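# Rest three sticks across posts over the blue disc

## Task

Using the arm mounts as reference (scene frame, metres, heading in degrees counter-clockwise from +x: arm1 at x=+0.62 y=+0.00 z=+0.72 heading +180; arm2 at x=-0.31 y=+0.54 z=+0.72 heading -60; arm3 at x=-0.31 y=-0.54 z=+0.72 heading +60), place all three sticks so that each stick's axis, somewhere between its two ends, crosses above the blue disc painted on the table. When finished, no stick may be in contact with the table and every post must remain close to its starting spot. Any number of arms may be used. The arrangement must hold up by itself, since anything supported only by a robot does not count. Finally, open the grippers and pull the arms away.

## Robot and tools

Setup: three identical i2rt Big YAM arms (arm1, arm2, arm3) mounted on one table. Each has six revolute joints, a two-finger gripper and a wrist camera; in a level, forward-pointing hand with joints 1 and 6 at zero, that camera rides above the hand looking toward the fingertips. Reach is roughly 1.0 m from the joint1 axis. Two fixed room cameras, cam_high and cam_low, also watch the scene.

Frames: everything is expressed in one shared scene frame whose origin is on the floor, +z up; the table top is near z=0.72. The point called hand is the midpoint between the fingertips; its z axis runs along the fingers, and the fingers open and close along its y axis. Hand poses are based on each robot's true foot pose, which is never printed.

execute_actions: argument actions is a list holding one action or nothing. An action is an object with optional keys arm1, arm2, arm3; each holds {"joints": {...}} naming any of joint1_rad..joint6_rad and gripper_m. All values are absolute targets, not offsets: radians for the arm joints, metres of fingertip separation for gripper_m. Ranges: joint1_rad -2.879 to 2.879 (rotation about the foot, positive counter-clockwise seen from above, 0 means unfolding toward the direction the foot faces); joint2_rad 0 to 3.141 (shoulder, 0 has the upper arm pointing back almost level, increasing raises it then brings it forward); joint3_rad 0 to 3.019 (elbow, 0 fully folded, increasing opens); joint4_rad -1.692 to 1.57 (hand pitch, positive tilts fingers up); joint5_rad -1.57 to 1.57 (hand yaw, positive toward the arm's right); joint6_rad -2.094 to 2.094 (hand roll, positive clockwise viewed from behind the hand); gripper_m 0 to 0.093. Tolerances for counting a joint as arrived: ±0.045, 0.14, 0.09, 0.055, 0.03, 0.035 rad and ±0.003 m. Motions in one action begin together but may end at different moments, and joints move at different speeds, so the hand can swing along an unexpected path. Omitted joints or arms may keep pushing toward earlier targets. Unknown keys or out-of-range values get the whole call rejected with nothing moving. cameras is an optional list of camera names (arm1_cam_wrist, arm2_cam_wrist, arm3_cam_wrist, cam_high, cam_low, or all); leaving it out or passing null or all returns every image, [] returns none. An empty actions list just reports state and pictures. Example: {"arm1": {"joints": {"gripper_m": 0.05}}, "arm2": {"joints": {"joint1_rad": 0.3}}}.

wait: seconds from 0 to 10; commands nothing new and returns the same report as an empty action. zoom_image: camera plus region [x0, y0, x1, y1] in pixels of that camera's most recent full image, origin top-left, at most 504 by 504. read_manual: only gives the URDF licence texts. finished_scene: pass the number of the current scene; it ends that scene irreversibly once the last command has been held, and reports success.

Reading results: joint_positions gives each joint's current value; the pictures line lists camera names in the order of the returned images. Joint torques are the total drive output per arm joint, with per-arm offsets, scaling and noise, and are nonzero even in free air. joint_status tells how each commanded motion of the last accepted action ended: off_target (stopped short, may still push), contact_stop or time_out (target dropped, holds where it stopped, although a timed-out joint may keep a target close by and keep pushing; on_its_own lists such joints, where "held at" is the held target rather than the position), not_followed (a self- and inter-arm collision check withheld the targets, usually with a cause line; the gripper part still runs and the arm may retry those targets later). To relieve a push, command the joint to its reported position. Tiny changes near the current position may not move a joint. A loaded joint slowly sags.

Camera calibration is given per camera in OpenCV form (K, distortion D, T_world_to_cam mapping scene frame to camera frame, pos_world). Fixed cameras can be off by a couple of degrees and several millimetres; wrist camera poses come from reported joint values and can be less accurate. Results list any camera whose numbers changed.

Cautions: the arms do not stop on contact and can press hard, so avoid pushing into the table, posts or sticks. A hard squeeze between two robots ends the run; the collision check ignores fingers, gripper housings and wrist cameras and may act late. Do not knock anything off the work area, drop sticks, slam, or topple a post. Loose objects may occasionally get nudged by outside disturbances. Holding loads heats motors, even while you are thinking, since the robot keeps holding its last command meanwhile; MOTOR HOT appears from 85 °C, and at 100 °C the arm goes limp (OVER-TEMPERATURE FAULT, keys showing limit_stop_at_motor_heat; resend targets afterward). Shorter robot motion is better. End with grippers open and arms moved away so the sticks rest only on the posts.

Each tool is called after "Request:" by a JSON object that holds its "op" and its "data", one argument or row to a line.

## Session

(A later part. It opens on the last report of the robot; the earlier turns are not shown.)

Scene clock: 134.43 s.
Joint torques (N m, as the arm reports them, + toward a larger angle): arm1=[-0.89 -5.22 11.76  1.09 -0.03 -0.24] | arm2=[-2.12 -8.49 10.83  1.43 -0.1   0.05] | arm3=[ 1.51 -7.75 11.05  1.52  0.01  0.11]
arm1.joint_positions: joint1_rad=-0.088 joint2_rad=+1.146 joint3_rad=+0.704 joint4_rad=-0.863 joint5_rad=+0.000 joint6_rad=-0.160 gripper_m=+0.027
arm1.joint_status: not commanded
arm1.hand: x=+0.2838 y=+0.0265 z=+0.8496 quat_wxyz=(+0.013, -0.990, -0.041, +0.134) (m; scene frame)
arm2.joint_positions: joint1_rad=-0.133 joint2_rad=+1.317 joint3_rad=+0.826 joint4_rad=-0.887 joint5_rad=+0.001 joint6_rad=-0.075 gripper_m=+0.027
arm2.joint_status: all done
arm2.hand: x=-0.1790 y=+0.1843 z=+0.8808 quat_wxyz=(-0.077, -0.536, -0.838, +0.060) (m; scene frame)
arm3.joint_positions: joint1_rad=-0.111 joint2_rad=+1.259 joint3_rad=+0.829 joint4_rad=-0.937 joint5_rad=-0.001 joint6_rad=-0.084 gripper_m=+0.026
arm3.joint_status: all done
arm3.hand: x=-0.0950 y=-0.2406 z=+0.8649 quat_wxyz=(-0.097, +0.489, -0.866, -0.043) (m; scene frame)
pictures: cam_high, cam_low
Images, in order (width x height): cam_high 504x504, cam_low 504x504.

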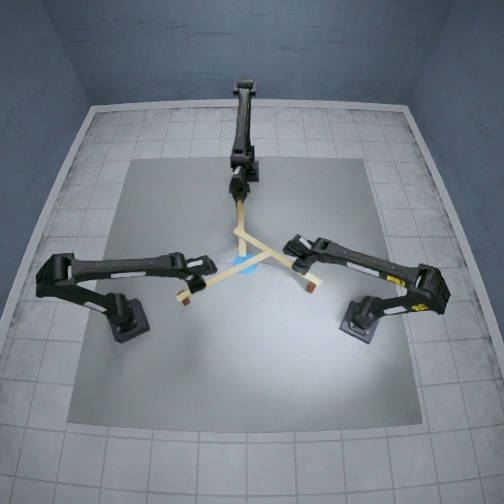

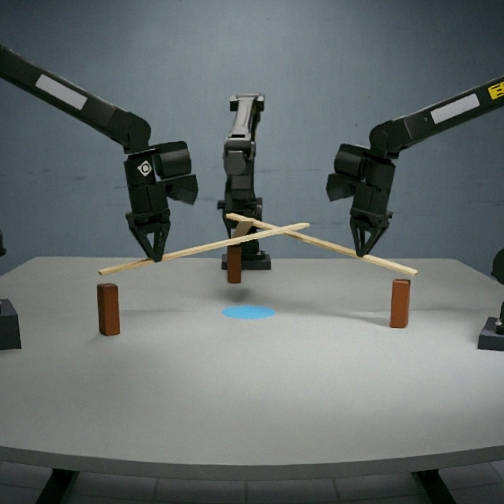

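Request:
{"op": "execute_actions", "data": {
  "actions": [
    {"arm2":{"joints":{"joint1_rad":-0.075,"joint6_rad":-0.155,"joint4_rad":-0.86}}}
  ],
  "cameras": ["cam_high","cam_low","arm2_cam_wrist"]
}}

Request:
{"op": "zoom_image", "data": {
  "camera": "cam_high",
  "region": [160,180,340,320]
}}

Request:
{"op": "zoom_image", "data": {
  "camera": "cam_low",
  "region": [150,180,350,300]
}}

Scene clock: 143.50 s.
Joint torques (N m, as the arm reports them, + toward a larger angle): arm1=[-0.92 -5.19 11.79  1.12 -0.03 -0.24] | arm2=[-1.17 -8.32 10.76  1.5  -0.11 -0.1 ] | arm3=[ 0.24 -7.74 11.17  1.34  0.03  0.13]
arm1.joint_positions: joint1_rad=-0.088 joint2_rad=+1.146 joint3_rad=+0.704 joint4_rad=-0.863 joint5_rad=+0.000 joint6_rad=-0.160 gripper_m=+0.027
arm1.joint_status: not commanded
arm1.hand: x=+0.2838 y=+0.0265 z=+0.8496 quat_wxyz=(+0.013, -0.990, -0.041, +0.134) (m; scene frame)
arm2.joint_positions: joint1_rad=-0.082 joint2_rad=+1.317 joint3_rad=+0.826 joint4_rad=-0.878 joint5_rad=+0.001 joint6_rad=-0.148 gripper_m=+0.027
arm2.joint_status: all done
arm2.hand: x=-0.1604 y=+0.1893 z=+0.8812 quat_wxyz=(-0.080, -0.484, -0.869, +0.064) (m; scene frame)
arm3.joint_positions: joint1_rad=-0.111 joint2_rad=+1.259 joint3_rad=+0.829 joint4_rad=-0.937 joint5_rad=-0.001 joint6_rad=-0.084 gripper_m=+0.026
arm3.joint_status: not commanded
arm3.hand: x=-0.0950 y=-0.2406 z=+0.8649 quat_wxyz=(-0.097, +0.489, -0.866, -0.043) (m; scene frame)
pictures: arm2_cam_wrist, cam_high, cam_low
camera_calibration (this result's frames):
arm2_cam_wrist: T_world_to_cam=[[-0.854223, -0.518497, 0.0382723, -0.0746232], [-0.461617, 0.79026, 0.402988, -0.570951], [-0.239193, 0.326574, -0.914405, 0.829248], [0, 0, 0, 1]] pos_world=[-0.128955, 0.141697, 0.99121]
Images, in order (width x height): arm2_cam_wrist 504x504, cam_high 504x504, cam_low 504x504.

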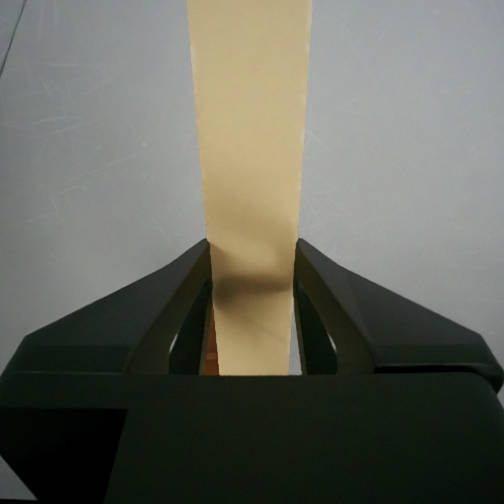

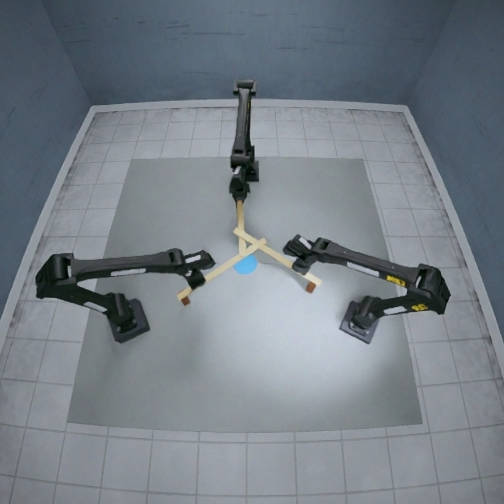

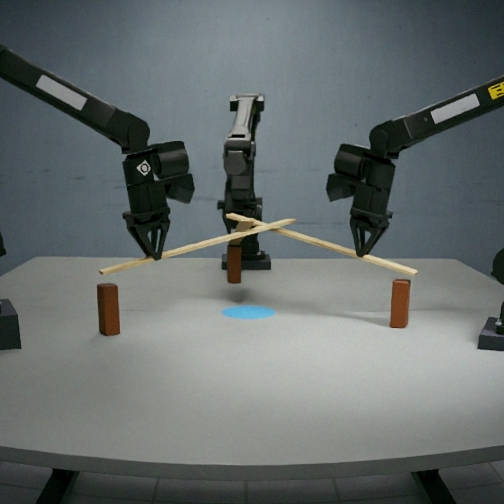

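Region (160, 180, 340, 320) of cam_high's 504x504 image, scaled by 2.800, with more detail than that image has.

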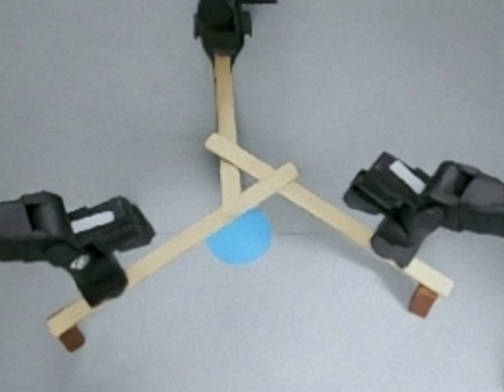

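Region (150, 180, 350, 300) of cam_low's 504x504 image, scaled by 2.520, with more detail than that image has; it fills the top 302 rows of this view, and the rest is white.

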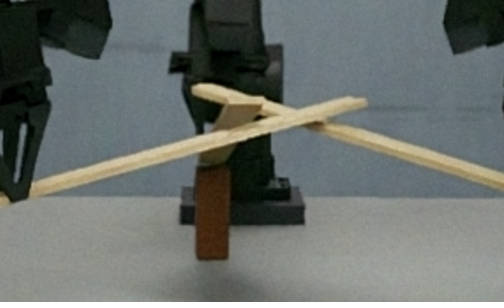

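Request:
{"op": "execute_actions", "data": {
  "actions": [
    {"arm1":{"joints":{"joint2_rad":1.2,"joint3_rad":0.80,"joint4_rad":-0.905}},"arm2":{"joints":{"joint1_rad":-0.065,"joint2_rad":1.365}},"arm3":{"joints":{"joint2_rad":1.295}}}
  ]
}}

Request:
{"op": "zoom_image", "data": {
  "camera": "cam_high",
  "region": [160,180,340,320]
}}

Request:
{"op": "zoom_image", "data": {
  "camera": "cam_low",
  "region": [50,200,450,340]
}}

Scene clock: 152.20 s.
Joint torques (N m, as the arm reports them, + toward a larger angle): arm1=[-0.81 -4.99 12.01  0.3  -0.03 -0.24] | arm2=[-0.62 -8.63 10.54  1.37 -0.11 -0.11] | arm3=[ 0.91 -6.76 10.83  1.36  0.02  0.1 ]
arm1.joint_positions: joint1_rad=-0.088 joint2_rad=+1.204 joint3_rad=+0.739 joint4_rad=-0.899 joint5_rad=+0.000 joint6_rad=-0.160 gripper_m=+0.027
arm1.joint_status: all done
arm1.hand: x=+0.2801 y=+0.0267 z=+0.8428 quat_wxyz=(+0.010, -0.994, -0.042, +0.104) (m; scene frame)
arm2.joint_positions: joint1_rad=-0.079 joint2_rad=+1.358 joint3_rad=+0.826 joint4_rad=-0.876 joint5_rad=+0.001 joint6_rad=-0.148 gripper_m=+0.027
arm2.joint_status: all done
arm2.hand: x=-0.1601 y=+0.1910 z=+0.8664 quat_wxyz=(-0.064, -0.483, -0.872, +0.052) (m; scene frame)
arm3.joint_positions: joint1_rad=-0.111 joint2_rad=+1.288 joint3_rad=+0.829 joint4_rad=-0.937 joint5_rad=-0.001 joint6_rad=-0.084 gripper_m=+0.026
arm3.joint_status: all done
arm3.hand: x=-0.0954 y=-0.2411 z=+0.8549 quat_wxyz=(-0.083, +0.489, -0.867, -0.037) (m; scene frame)
pictures: arm1_cam_wrist, arm2_cam_wrist, arm3_cam_wrist, cam_high, cam_low
camera_calibration (this result's frames):
arm1_cam_wrist: T_world_to_cam=[[-0.0780026, 0.996608, 0.0262389, -0.0239136], [0.911306, 0.0606042, 0.407244, -0.600451], [0.404272, 0.0556778, -0.912942, 0.77693], [0, 0, 0, 1]] pos_world=[0.231238, 0.0169645, 0.95445]
arm2_cam_wrist: T_world_to_cam=[[-0.85213, -0.522302, 0.0328, -0.0671015], [-0.457174, 0.773446, 0.43906, -0.593547], [-0.254691, 0.359141, -0.897859, 0.792242], [0, 0, 0, 1]] pos_world=[-0.126756, 0.139503, 0.974125]
arm3_cam_wrist: T_world_to_cam=[[0.862611, -0.505404, 0.0216613, -0.057361], [-0.463259, -0.772027, 0.435161, -0.60194], [-0.203209, -0.38541, -0.900092, 0.780834], [0, 0, 0, 1]] pos_world=[-0.0707013, -0.192764, 0.966006]
Images, in order (width x height): arm1_cam_wrist 504x504, arm2_cam_wrist 504x504, arm3_cam_wrist 504x504, cam_high 504x504, cam_low 504x504.

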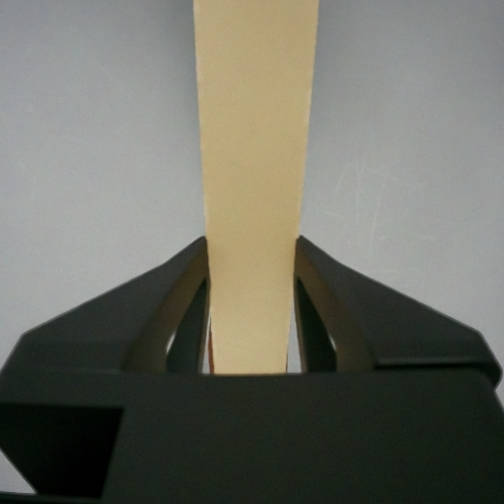

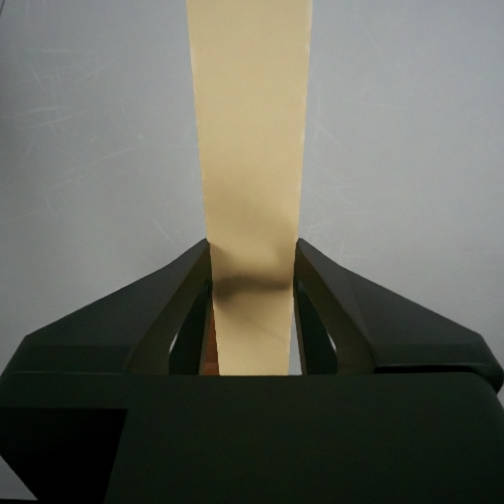

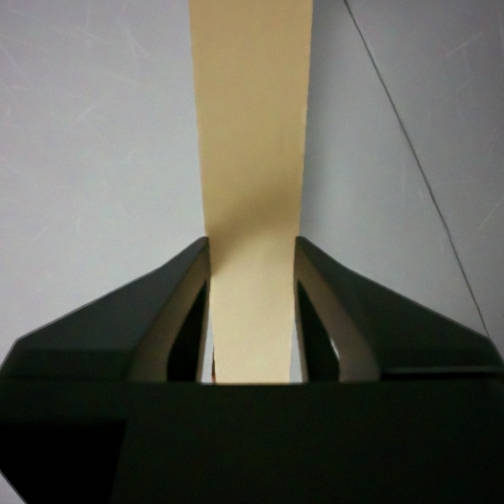

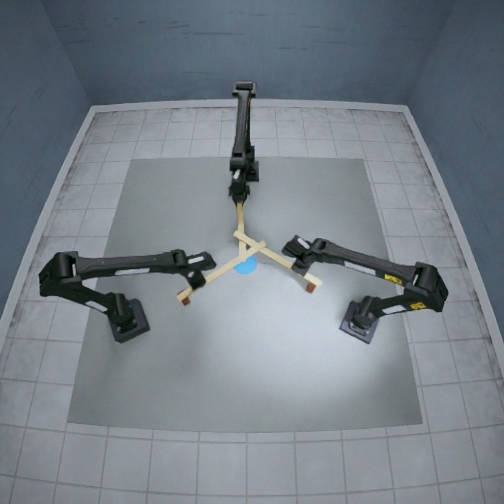

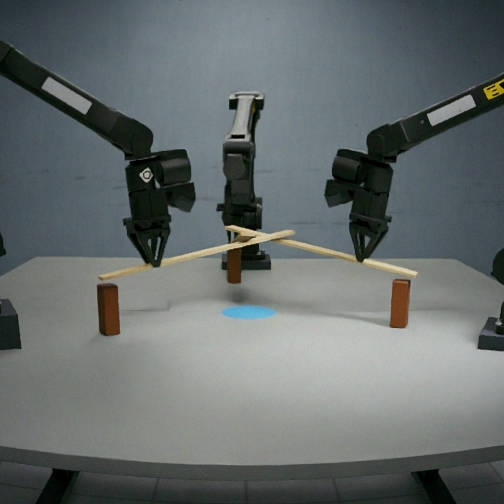

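Region (160, 180, 340, 320) of cam_high's 504x504 image, scaled by 2.800, with more detail than that image has.

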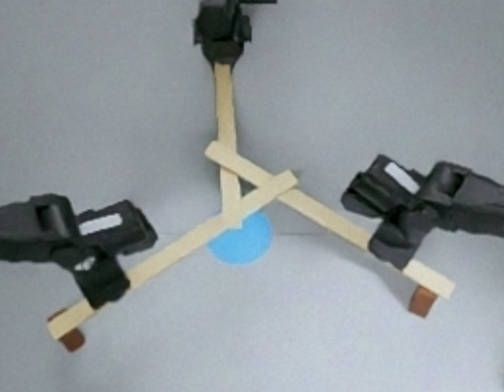

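Region (50, 200, 450, 340) of cam_low's 504x504 image, scaled by 1.260, with more detail than that image has; it fills the top 176 rows of this view, and the rest is white.

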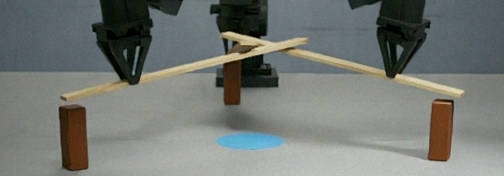

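Request:
{"op": "execute_actions", "data": {
  "actions": [
    {"arm1":{"joints":{"joint2_rad":1.225}},"arm2":{"joints":{"joint2_rad":1.415,"joint4_rad":-0.925}},"arm3":{"joints":{"joint2_rad":1.335,"joint4_rad":-0.97}}}
  ]
}}

Request:
{"op": "zoom_image", "data": {
  "camera": "cam_high",
  "region": [160,180,340,320]
}}

Request:
{"op": "zoom_image", "data": {
  "camera": "cam_low",
  "region": [50,200,450,340]
}}

Scene clock: 159.20 s.
Joint torques (N m, as the arm reports them, + toward a larger angle): arm1=[-0.95 -4.66 11.82  0.3  -0.07 -0.25] | arm2=[-0.6  -8.52 10.16 -0.12 -0.11 -0.16] | arm3=[ 0.32 -6.88 10.54 -0.51  0.05  0.1 ]
arm1.joint_positions: joint1_rad=-0.088 joint2_rad=+1.221 joint3_rad=+0.740 joint4_rad=-0.899 joint5_rad=+0.001 joint6_rad=-0.160 gripper_m=+0.027
arm1.joint_status: all done
arm1.hand: x=+0.2804 y=+0.0269 z=+0.8377 quat_wxyz=(+0.009, -0.994, -0.042, +0.096) (m; scene frame)
arm2.joint_positions: joint1_rad=-0.079 joint2_rad=+1.406 joint3_rad=+0.826 joint4_rad=-0.904 joint5_rad=+0.001 joint6_rad=-0.145 gripper_m=+0.027
arm2.joint_status: all done
arm2.hand: x=-0.1640 y=+0.1999 z=+0.8488 quat_wxyz=(-0.034, -0.486, -0.873, +0.029) (m; scene frame)
arm3.joint_positions: joint1_rad=-0.110 joint2_rad=+1.330 joint3_rad=+0.829 joint4_rad=-0.951 joint5_rad=-0.001 joint6_rad=-0.084 gripper_m=+0.026
arm3.joint_status: all done
arm3.hand: x=-0.0982 y=-0.2448 z=+0.8400 quat_wxyz=(-0.058, +0.490, -0.869, -0.025) (m; scene frame)
pictures: arm1_cam_wrist, arm2_cam_wrist, arm3_cam_wrist, cam_high, cam_low
camera_calibration (this result's frames):
arm1_cam_wrist: T_world_to_cam=[[-0.0782805, 0.996622, 0.0248311, -0.0226421], [0.904496, 0.060526, 0.422165, -0.60922], [0.419236, 0.0555069, -0.906179, 0.762205], [0, 0, 0, 1]] pos_world=[0.22972, 0.0171316, 0.948448]
arm2_cam_wrist: T_world_to_cam=[[-0.852808, -0.521764, 0.021913, -0.056195], [-0.440851, 0.741783, 0.505379, -0.641798], [-0.279943, 0.421331, -0.862619, 0.725753], [0, 0, 0, 1]] pos_world=[-0.127691, 0.140972, 0.951631]
arm3_cam_wrist: T_world_to_cam=[[0.863314, -0.504405, 0.0162403, -0.0516355], [-0.448195, -0.751521, 0.484085, -0.634232], [-0.23197, -0.425196, -0.874871, 0.731698], [0, 0, 0, 1]] pos_world=[-0.06995, -0.191569, 0.948001]
Images, in order (width x height): arm1_cam_wrist 504x504, arm2_cam_wrist 504x504, arm3_cam_wrist 504x504, cam_high 504x504, cam_low 504x504.

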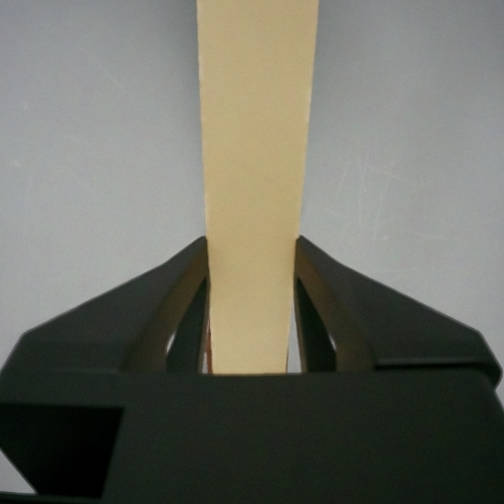

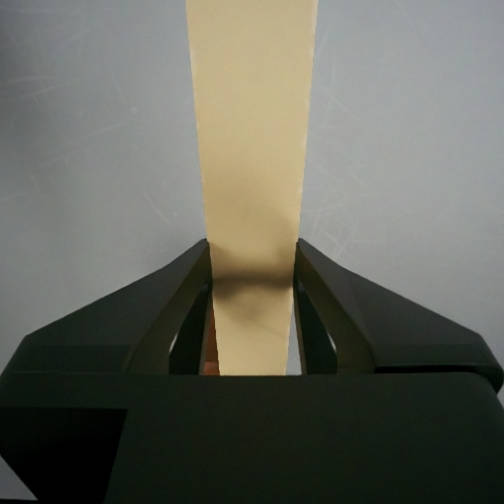

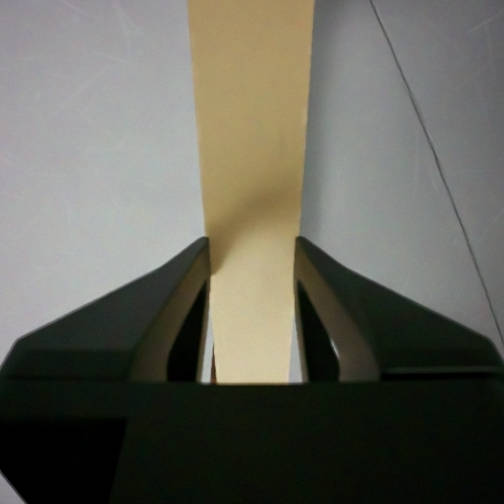

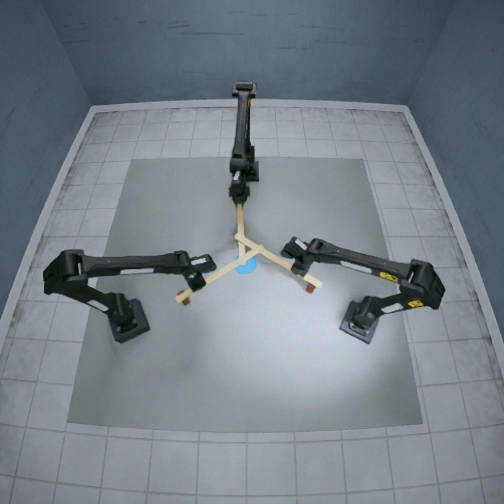

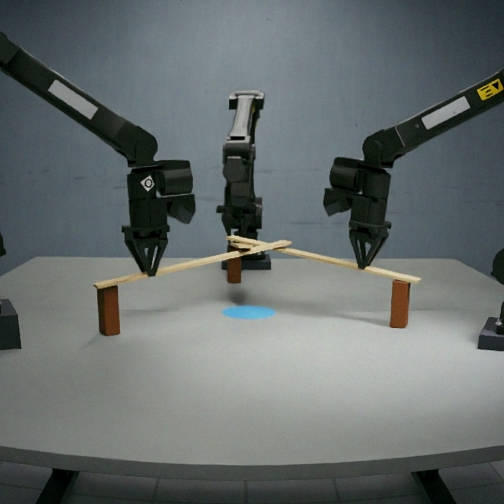

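Region (160, 180, 340, 320) of cam_high's 504x504 image, scaled by 2.800, with more detail than that image has.

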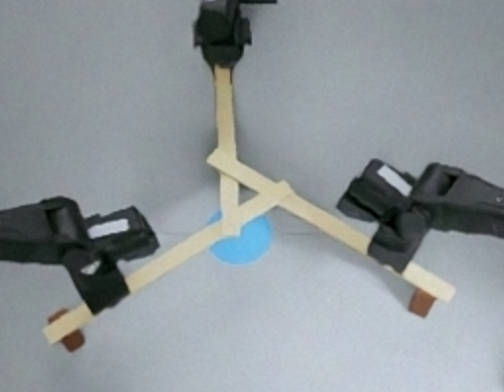

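Region (50, 200, 450, 340) of cam_low's 504x504 image, scaled by 1.260, with more detail than that image has; it fills the top 176 rows of this view, and the rest is white.

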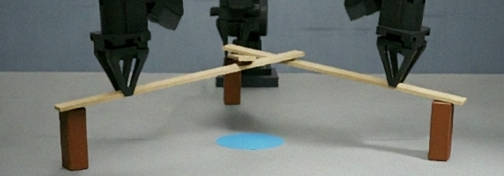

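Request:
{"op": "execute_actions", "data": {
  "actions": [
    {"arm1":{"joints":{"gripper_m":0.045}},"arm2":{"joints":{"gripper_m":0.045}},"arm3":{"joints":{"gripper_m":0.045}}}
  ]
}}

Request:
{"op": "zoom_image", "data": {
  "camera": "cam_high",
  "region": [160,180,340,320]
}}

Scene clock: 165.03 s.
Joint torques (N m, as the arm reports them, + toward a larger angle): arm1=[-0.87 -4.69 11.79  0.3  -0.07 -0.24] | arm2=[-0.65 -8.45 10.1   0.19 -0.11 -0.12] | arm3=[ 1.18 -7.15 10.79 -0.21  0.01  0.06]
arm1.joint_positions: joint1_rad=-0.088 joint2_rad=+1.221 joint3_rad=+0.740 joint4_rad=-0.899 joint5_rad=+0.001 joint6_rad=-0.160 gripper_m=+0.045
arm1.joint_status: all done
arm1.hand: x=+0.2802 y=+0.0269 z=+0.8378 quat_wxyz=(+0.009, -0.994, -0.042, +0.096) (m; scene frame)
arm2.joint_positions: joint1_rad=-0.079 joint2_rad=+1.406 joint3_rad=+0.826 joint4_rad=-0.914 joint5_rad=+0.001 joint6_rad=-0.148 gripper_m=+0.045
arm2.joint_status: all done
arm2.hand: x=-0.1649 y=+0.2020 z=+0.8486 quat_wxyz=(-0.031, -0.485, -0.874, +0.026) (m; scene frame)
arm3.joint_positions: joint1_rad=-0.110 joint2_rad=+1.330 joint3_rad=+0.829 joint4_rad=-0.954 joint5_rad=-0.001 joint6_rad=-0.083 gripper_m=+0.045
arm3.joint_status: all done
arm3.hand: x=-0.0987 y=-0.2455 z=+0.8399 quat_wxyz=(-0.057, +0.490, -0.869, -0.024) (m; scene frame)
pictures: arm1_cam_wrist, arm2_cam_wrist, arm3_cam_wrist, cam_high, cam_low
camera_calibration (this result's frames):
arm1_cam_wrist: T_world_to_cam=[[-0.078269, 0.996622, 0.0248896, -0.0227232], [0.904657, 0.060512, 0.421823, -0.608897], [0.418891, 0.0555322, -0.906337, 0.762633], [0, 0, 0, 1]] pos_world=[0.229604, 0.0171413, 0.948614]
arm2_cam_wrist: T_world_to_cam=[[-0.851548, -0.523863, 0.0208234, -0.0543241], [-0.440566, 0.736548, 0.513223, -0.649176], [-0.284196, 0.42786, -0.858003, 0.718535], [0, 0, 0, 1]] pos_world=[-0.12806, 0.142259, 0.950808]
arm3_cam_wrist: T_world_to_cam=[[0.862962, -0.505023, 0.0157716, -0.051335], [-0.447649, -0.749703, 0.487396, -0.637268], [-0.234322, -0.427665, -0.873038, 0.728772], [0, 0, 0, 1]] pos_world=[-0.070205, -0.192018, 0.947658]
Images, in order (width x height): arm1_cam_wrist 504x504, arm2_cam_wrist 504x504, arm3_cam_wrist 504x504, cam_high 504x504, cam_low 504x504.

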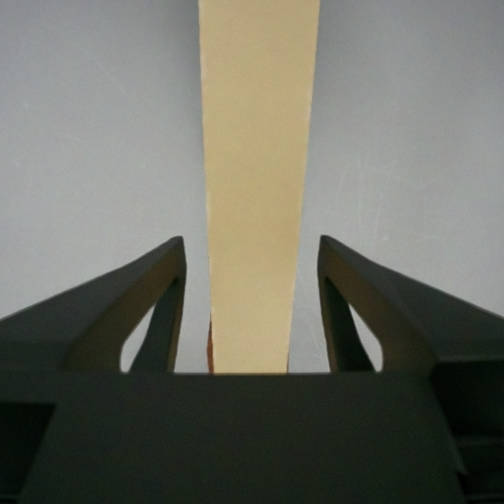

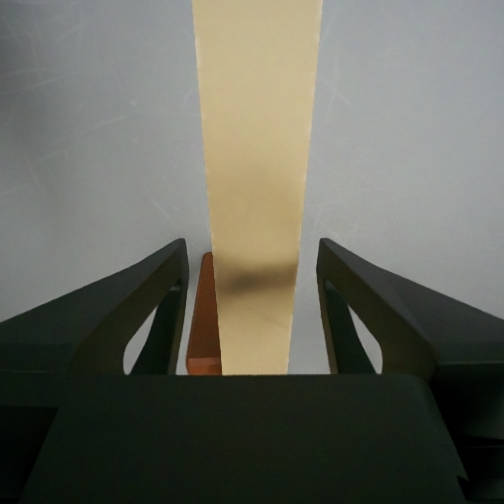

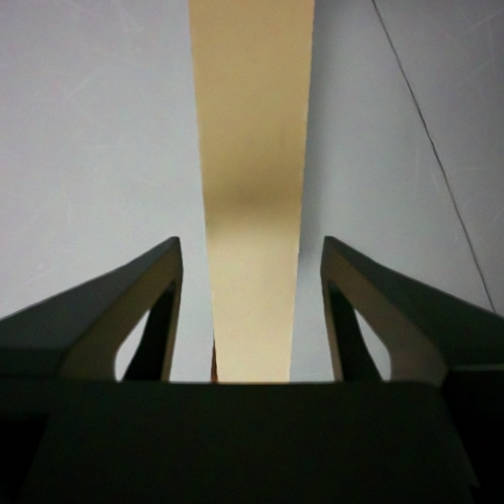

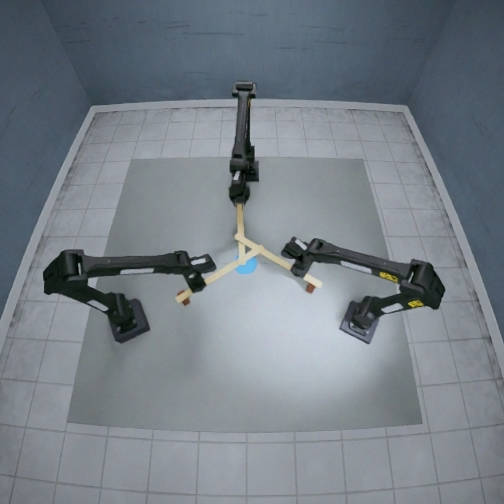

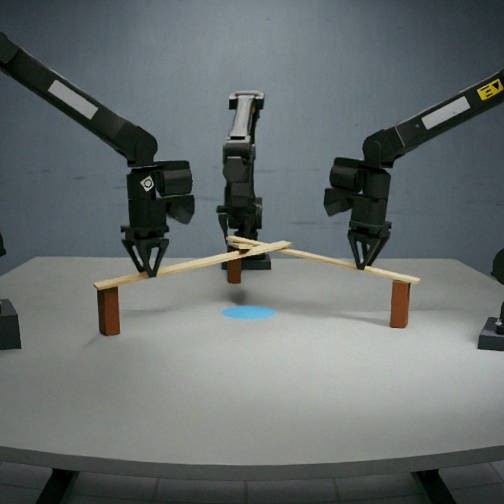

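Region (160, 180, 340, 320) of cam_high's 504x504 image, scaled by 2.800, with more detail than that image has.

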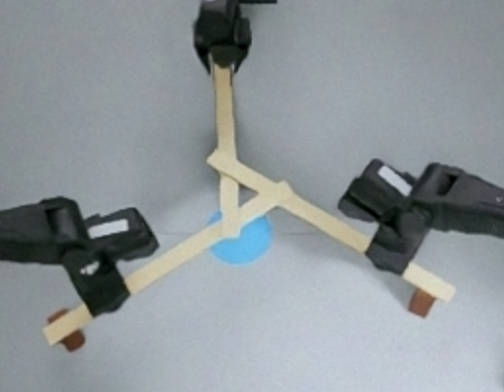

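Holding. Withdraw as before.

Request:
{"op": "execute_actions", "data": {
  "actions": [
    {"arm1":{"joints":{"gripper_m":0.07,"joint2_rad":0.8}},"arm2":{"joints":{"gripper_m":0.07,"joint2_rad":0.9}},"arm3":{"joints":{"gripper_m":0.07,"joint2_rad":0.85}}}
  ],
  "cameras": ["cam_low","cam_high"]
}}

Request:
{"op": "zoom_image", "data": {
  "camera": "cam_high",
  "region": [160,180,340,320]
}}

Scene clock: 171.73 s.
Joint torques (N m, as the arm reports them, + toward a larger angle): arm1=[-0.92 -1.   12.69  0.89 -0.08 -0.24] | arm2=[-0.61 -3.51 12.52  1.09 -0.1  -0.11] | arm3=[ 1.87 -1.6  12.55  0.21 -0.02  0.11]
arm1.joint_positions: joint1_rad=-0.088 joint2_rad=+0.793 joint3_rad=+0.746 joint4_rad=-0.899 joint5_rad=+0.001 joint6_rad=-0.160 gripper_m=+0.070
arm1.joint_status: all done
arm1.hand: x=+0.2917 y=+0.0267 z=+0.9772 quat_wxyz=(+0.034, -0.950, -0.039, +0.307) (m; scene frame)
arm2.joint_positions: joint1_rad=-0.079 joint2_rad=+0.889 joint3_rad=+0.826 joint4_rad=-0.915 joint5_rad=+0.001 joint6_rad=-0.148 gripper_m=+0.070
arm2.joint_status: all done
arm2.hand: x=-0.1689 y=+0.2124 z=+1.0272 quat_wxyz=(-0.232, -0.463, -0.836, +0.180) (m; scene frame)
arm3.joint_positions: joint1_rad=-0.110 joint2_rad=+0.839 joint3_rad=+0.829 joint4_rad=-0.954 joint5_rad=-0.001 joint6_rad=-0.083 gripper_m=+0.070
arm3.joint_status: all done
arm3.hand: x=-0.1114 y=-0.2620 z=+1.0049 quat_wxyz=(-0.276, +0.468, -0.830, -0.125) (m; scene frame)
pictures: cam_high, cam_low
Images, in order (width x height): cam_high 504x504, cam_low 504x504.

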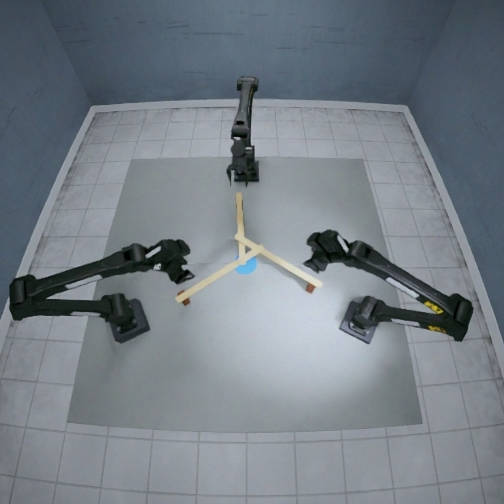

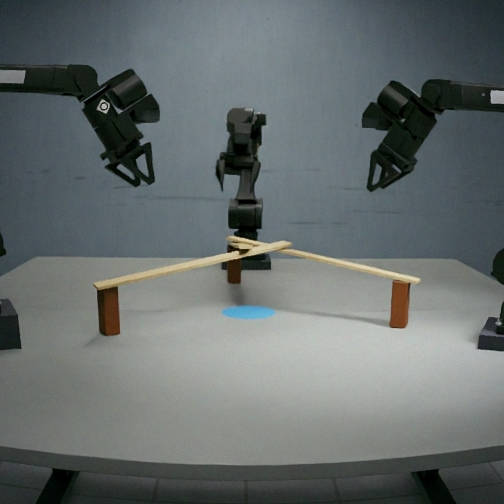

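Region (160, 180, 340, 320) of cam_high's 504x504 image, scaled by 2.800, with more detail than that image has.

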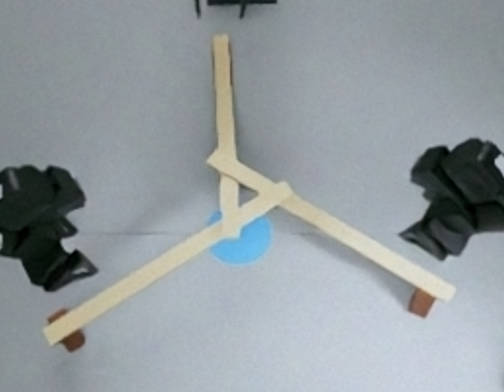

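Same geometry as the accepted scene 1, arms clear.

Request:
{"op": "finished_scene", "data": {
  "scene": 2
}}

The scene is finished: the task was done.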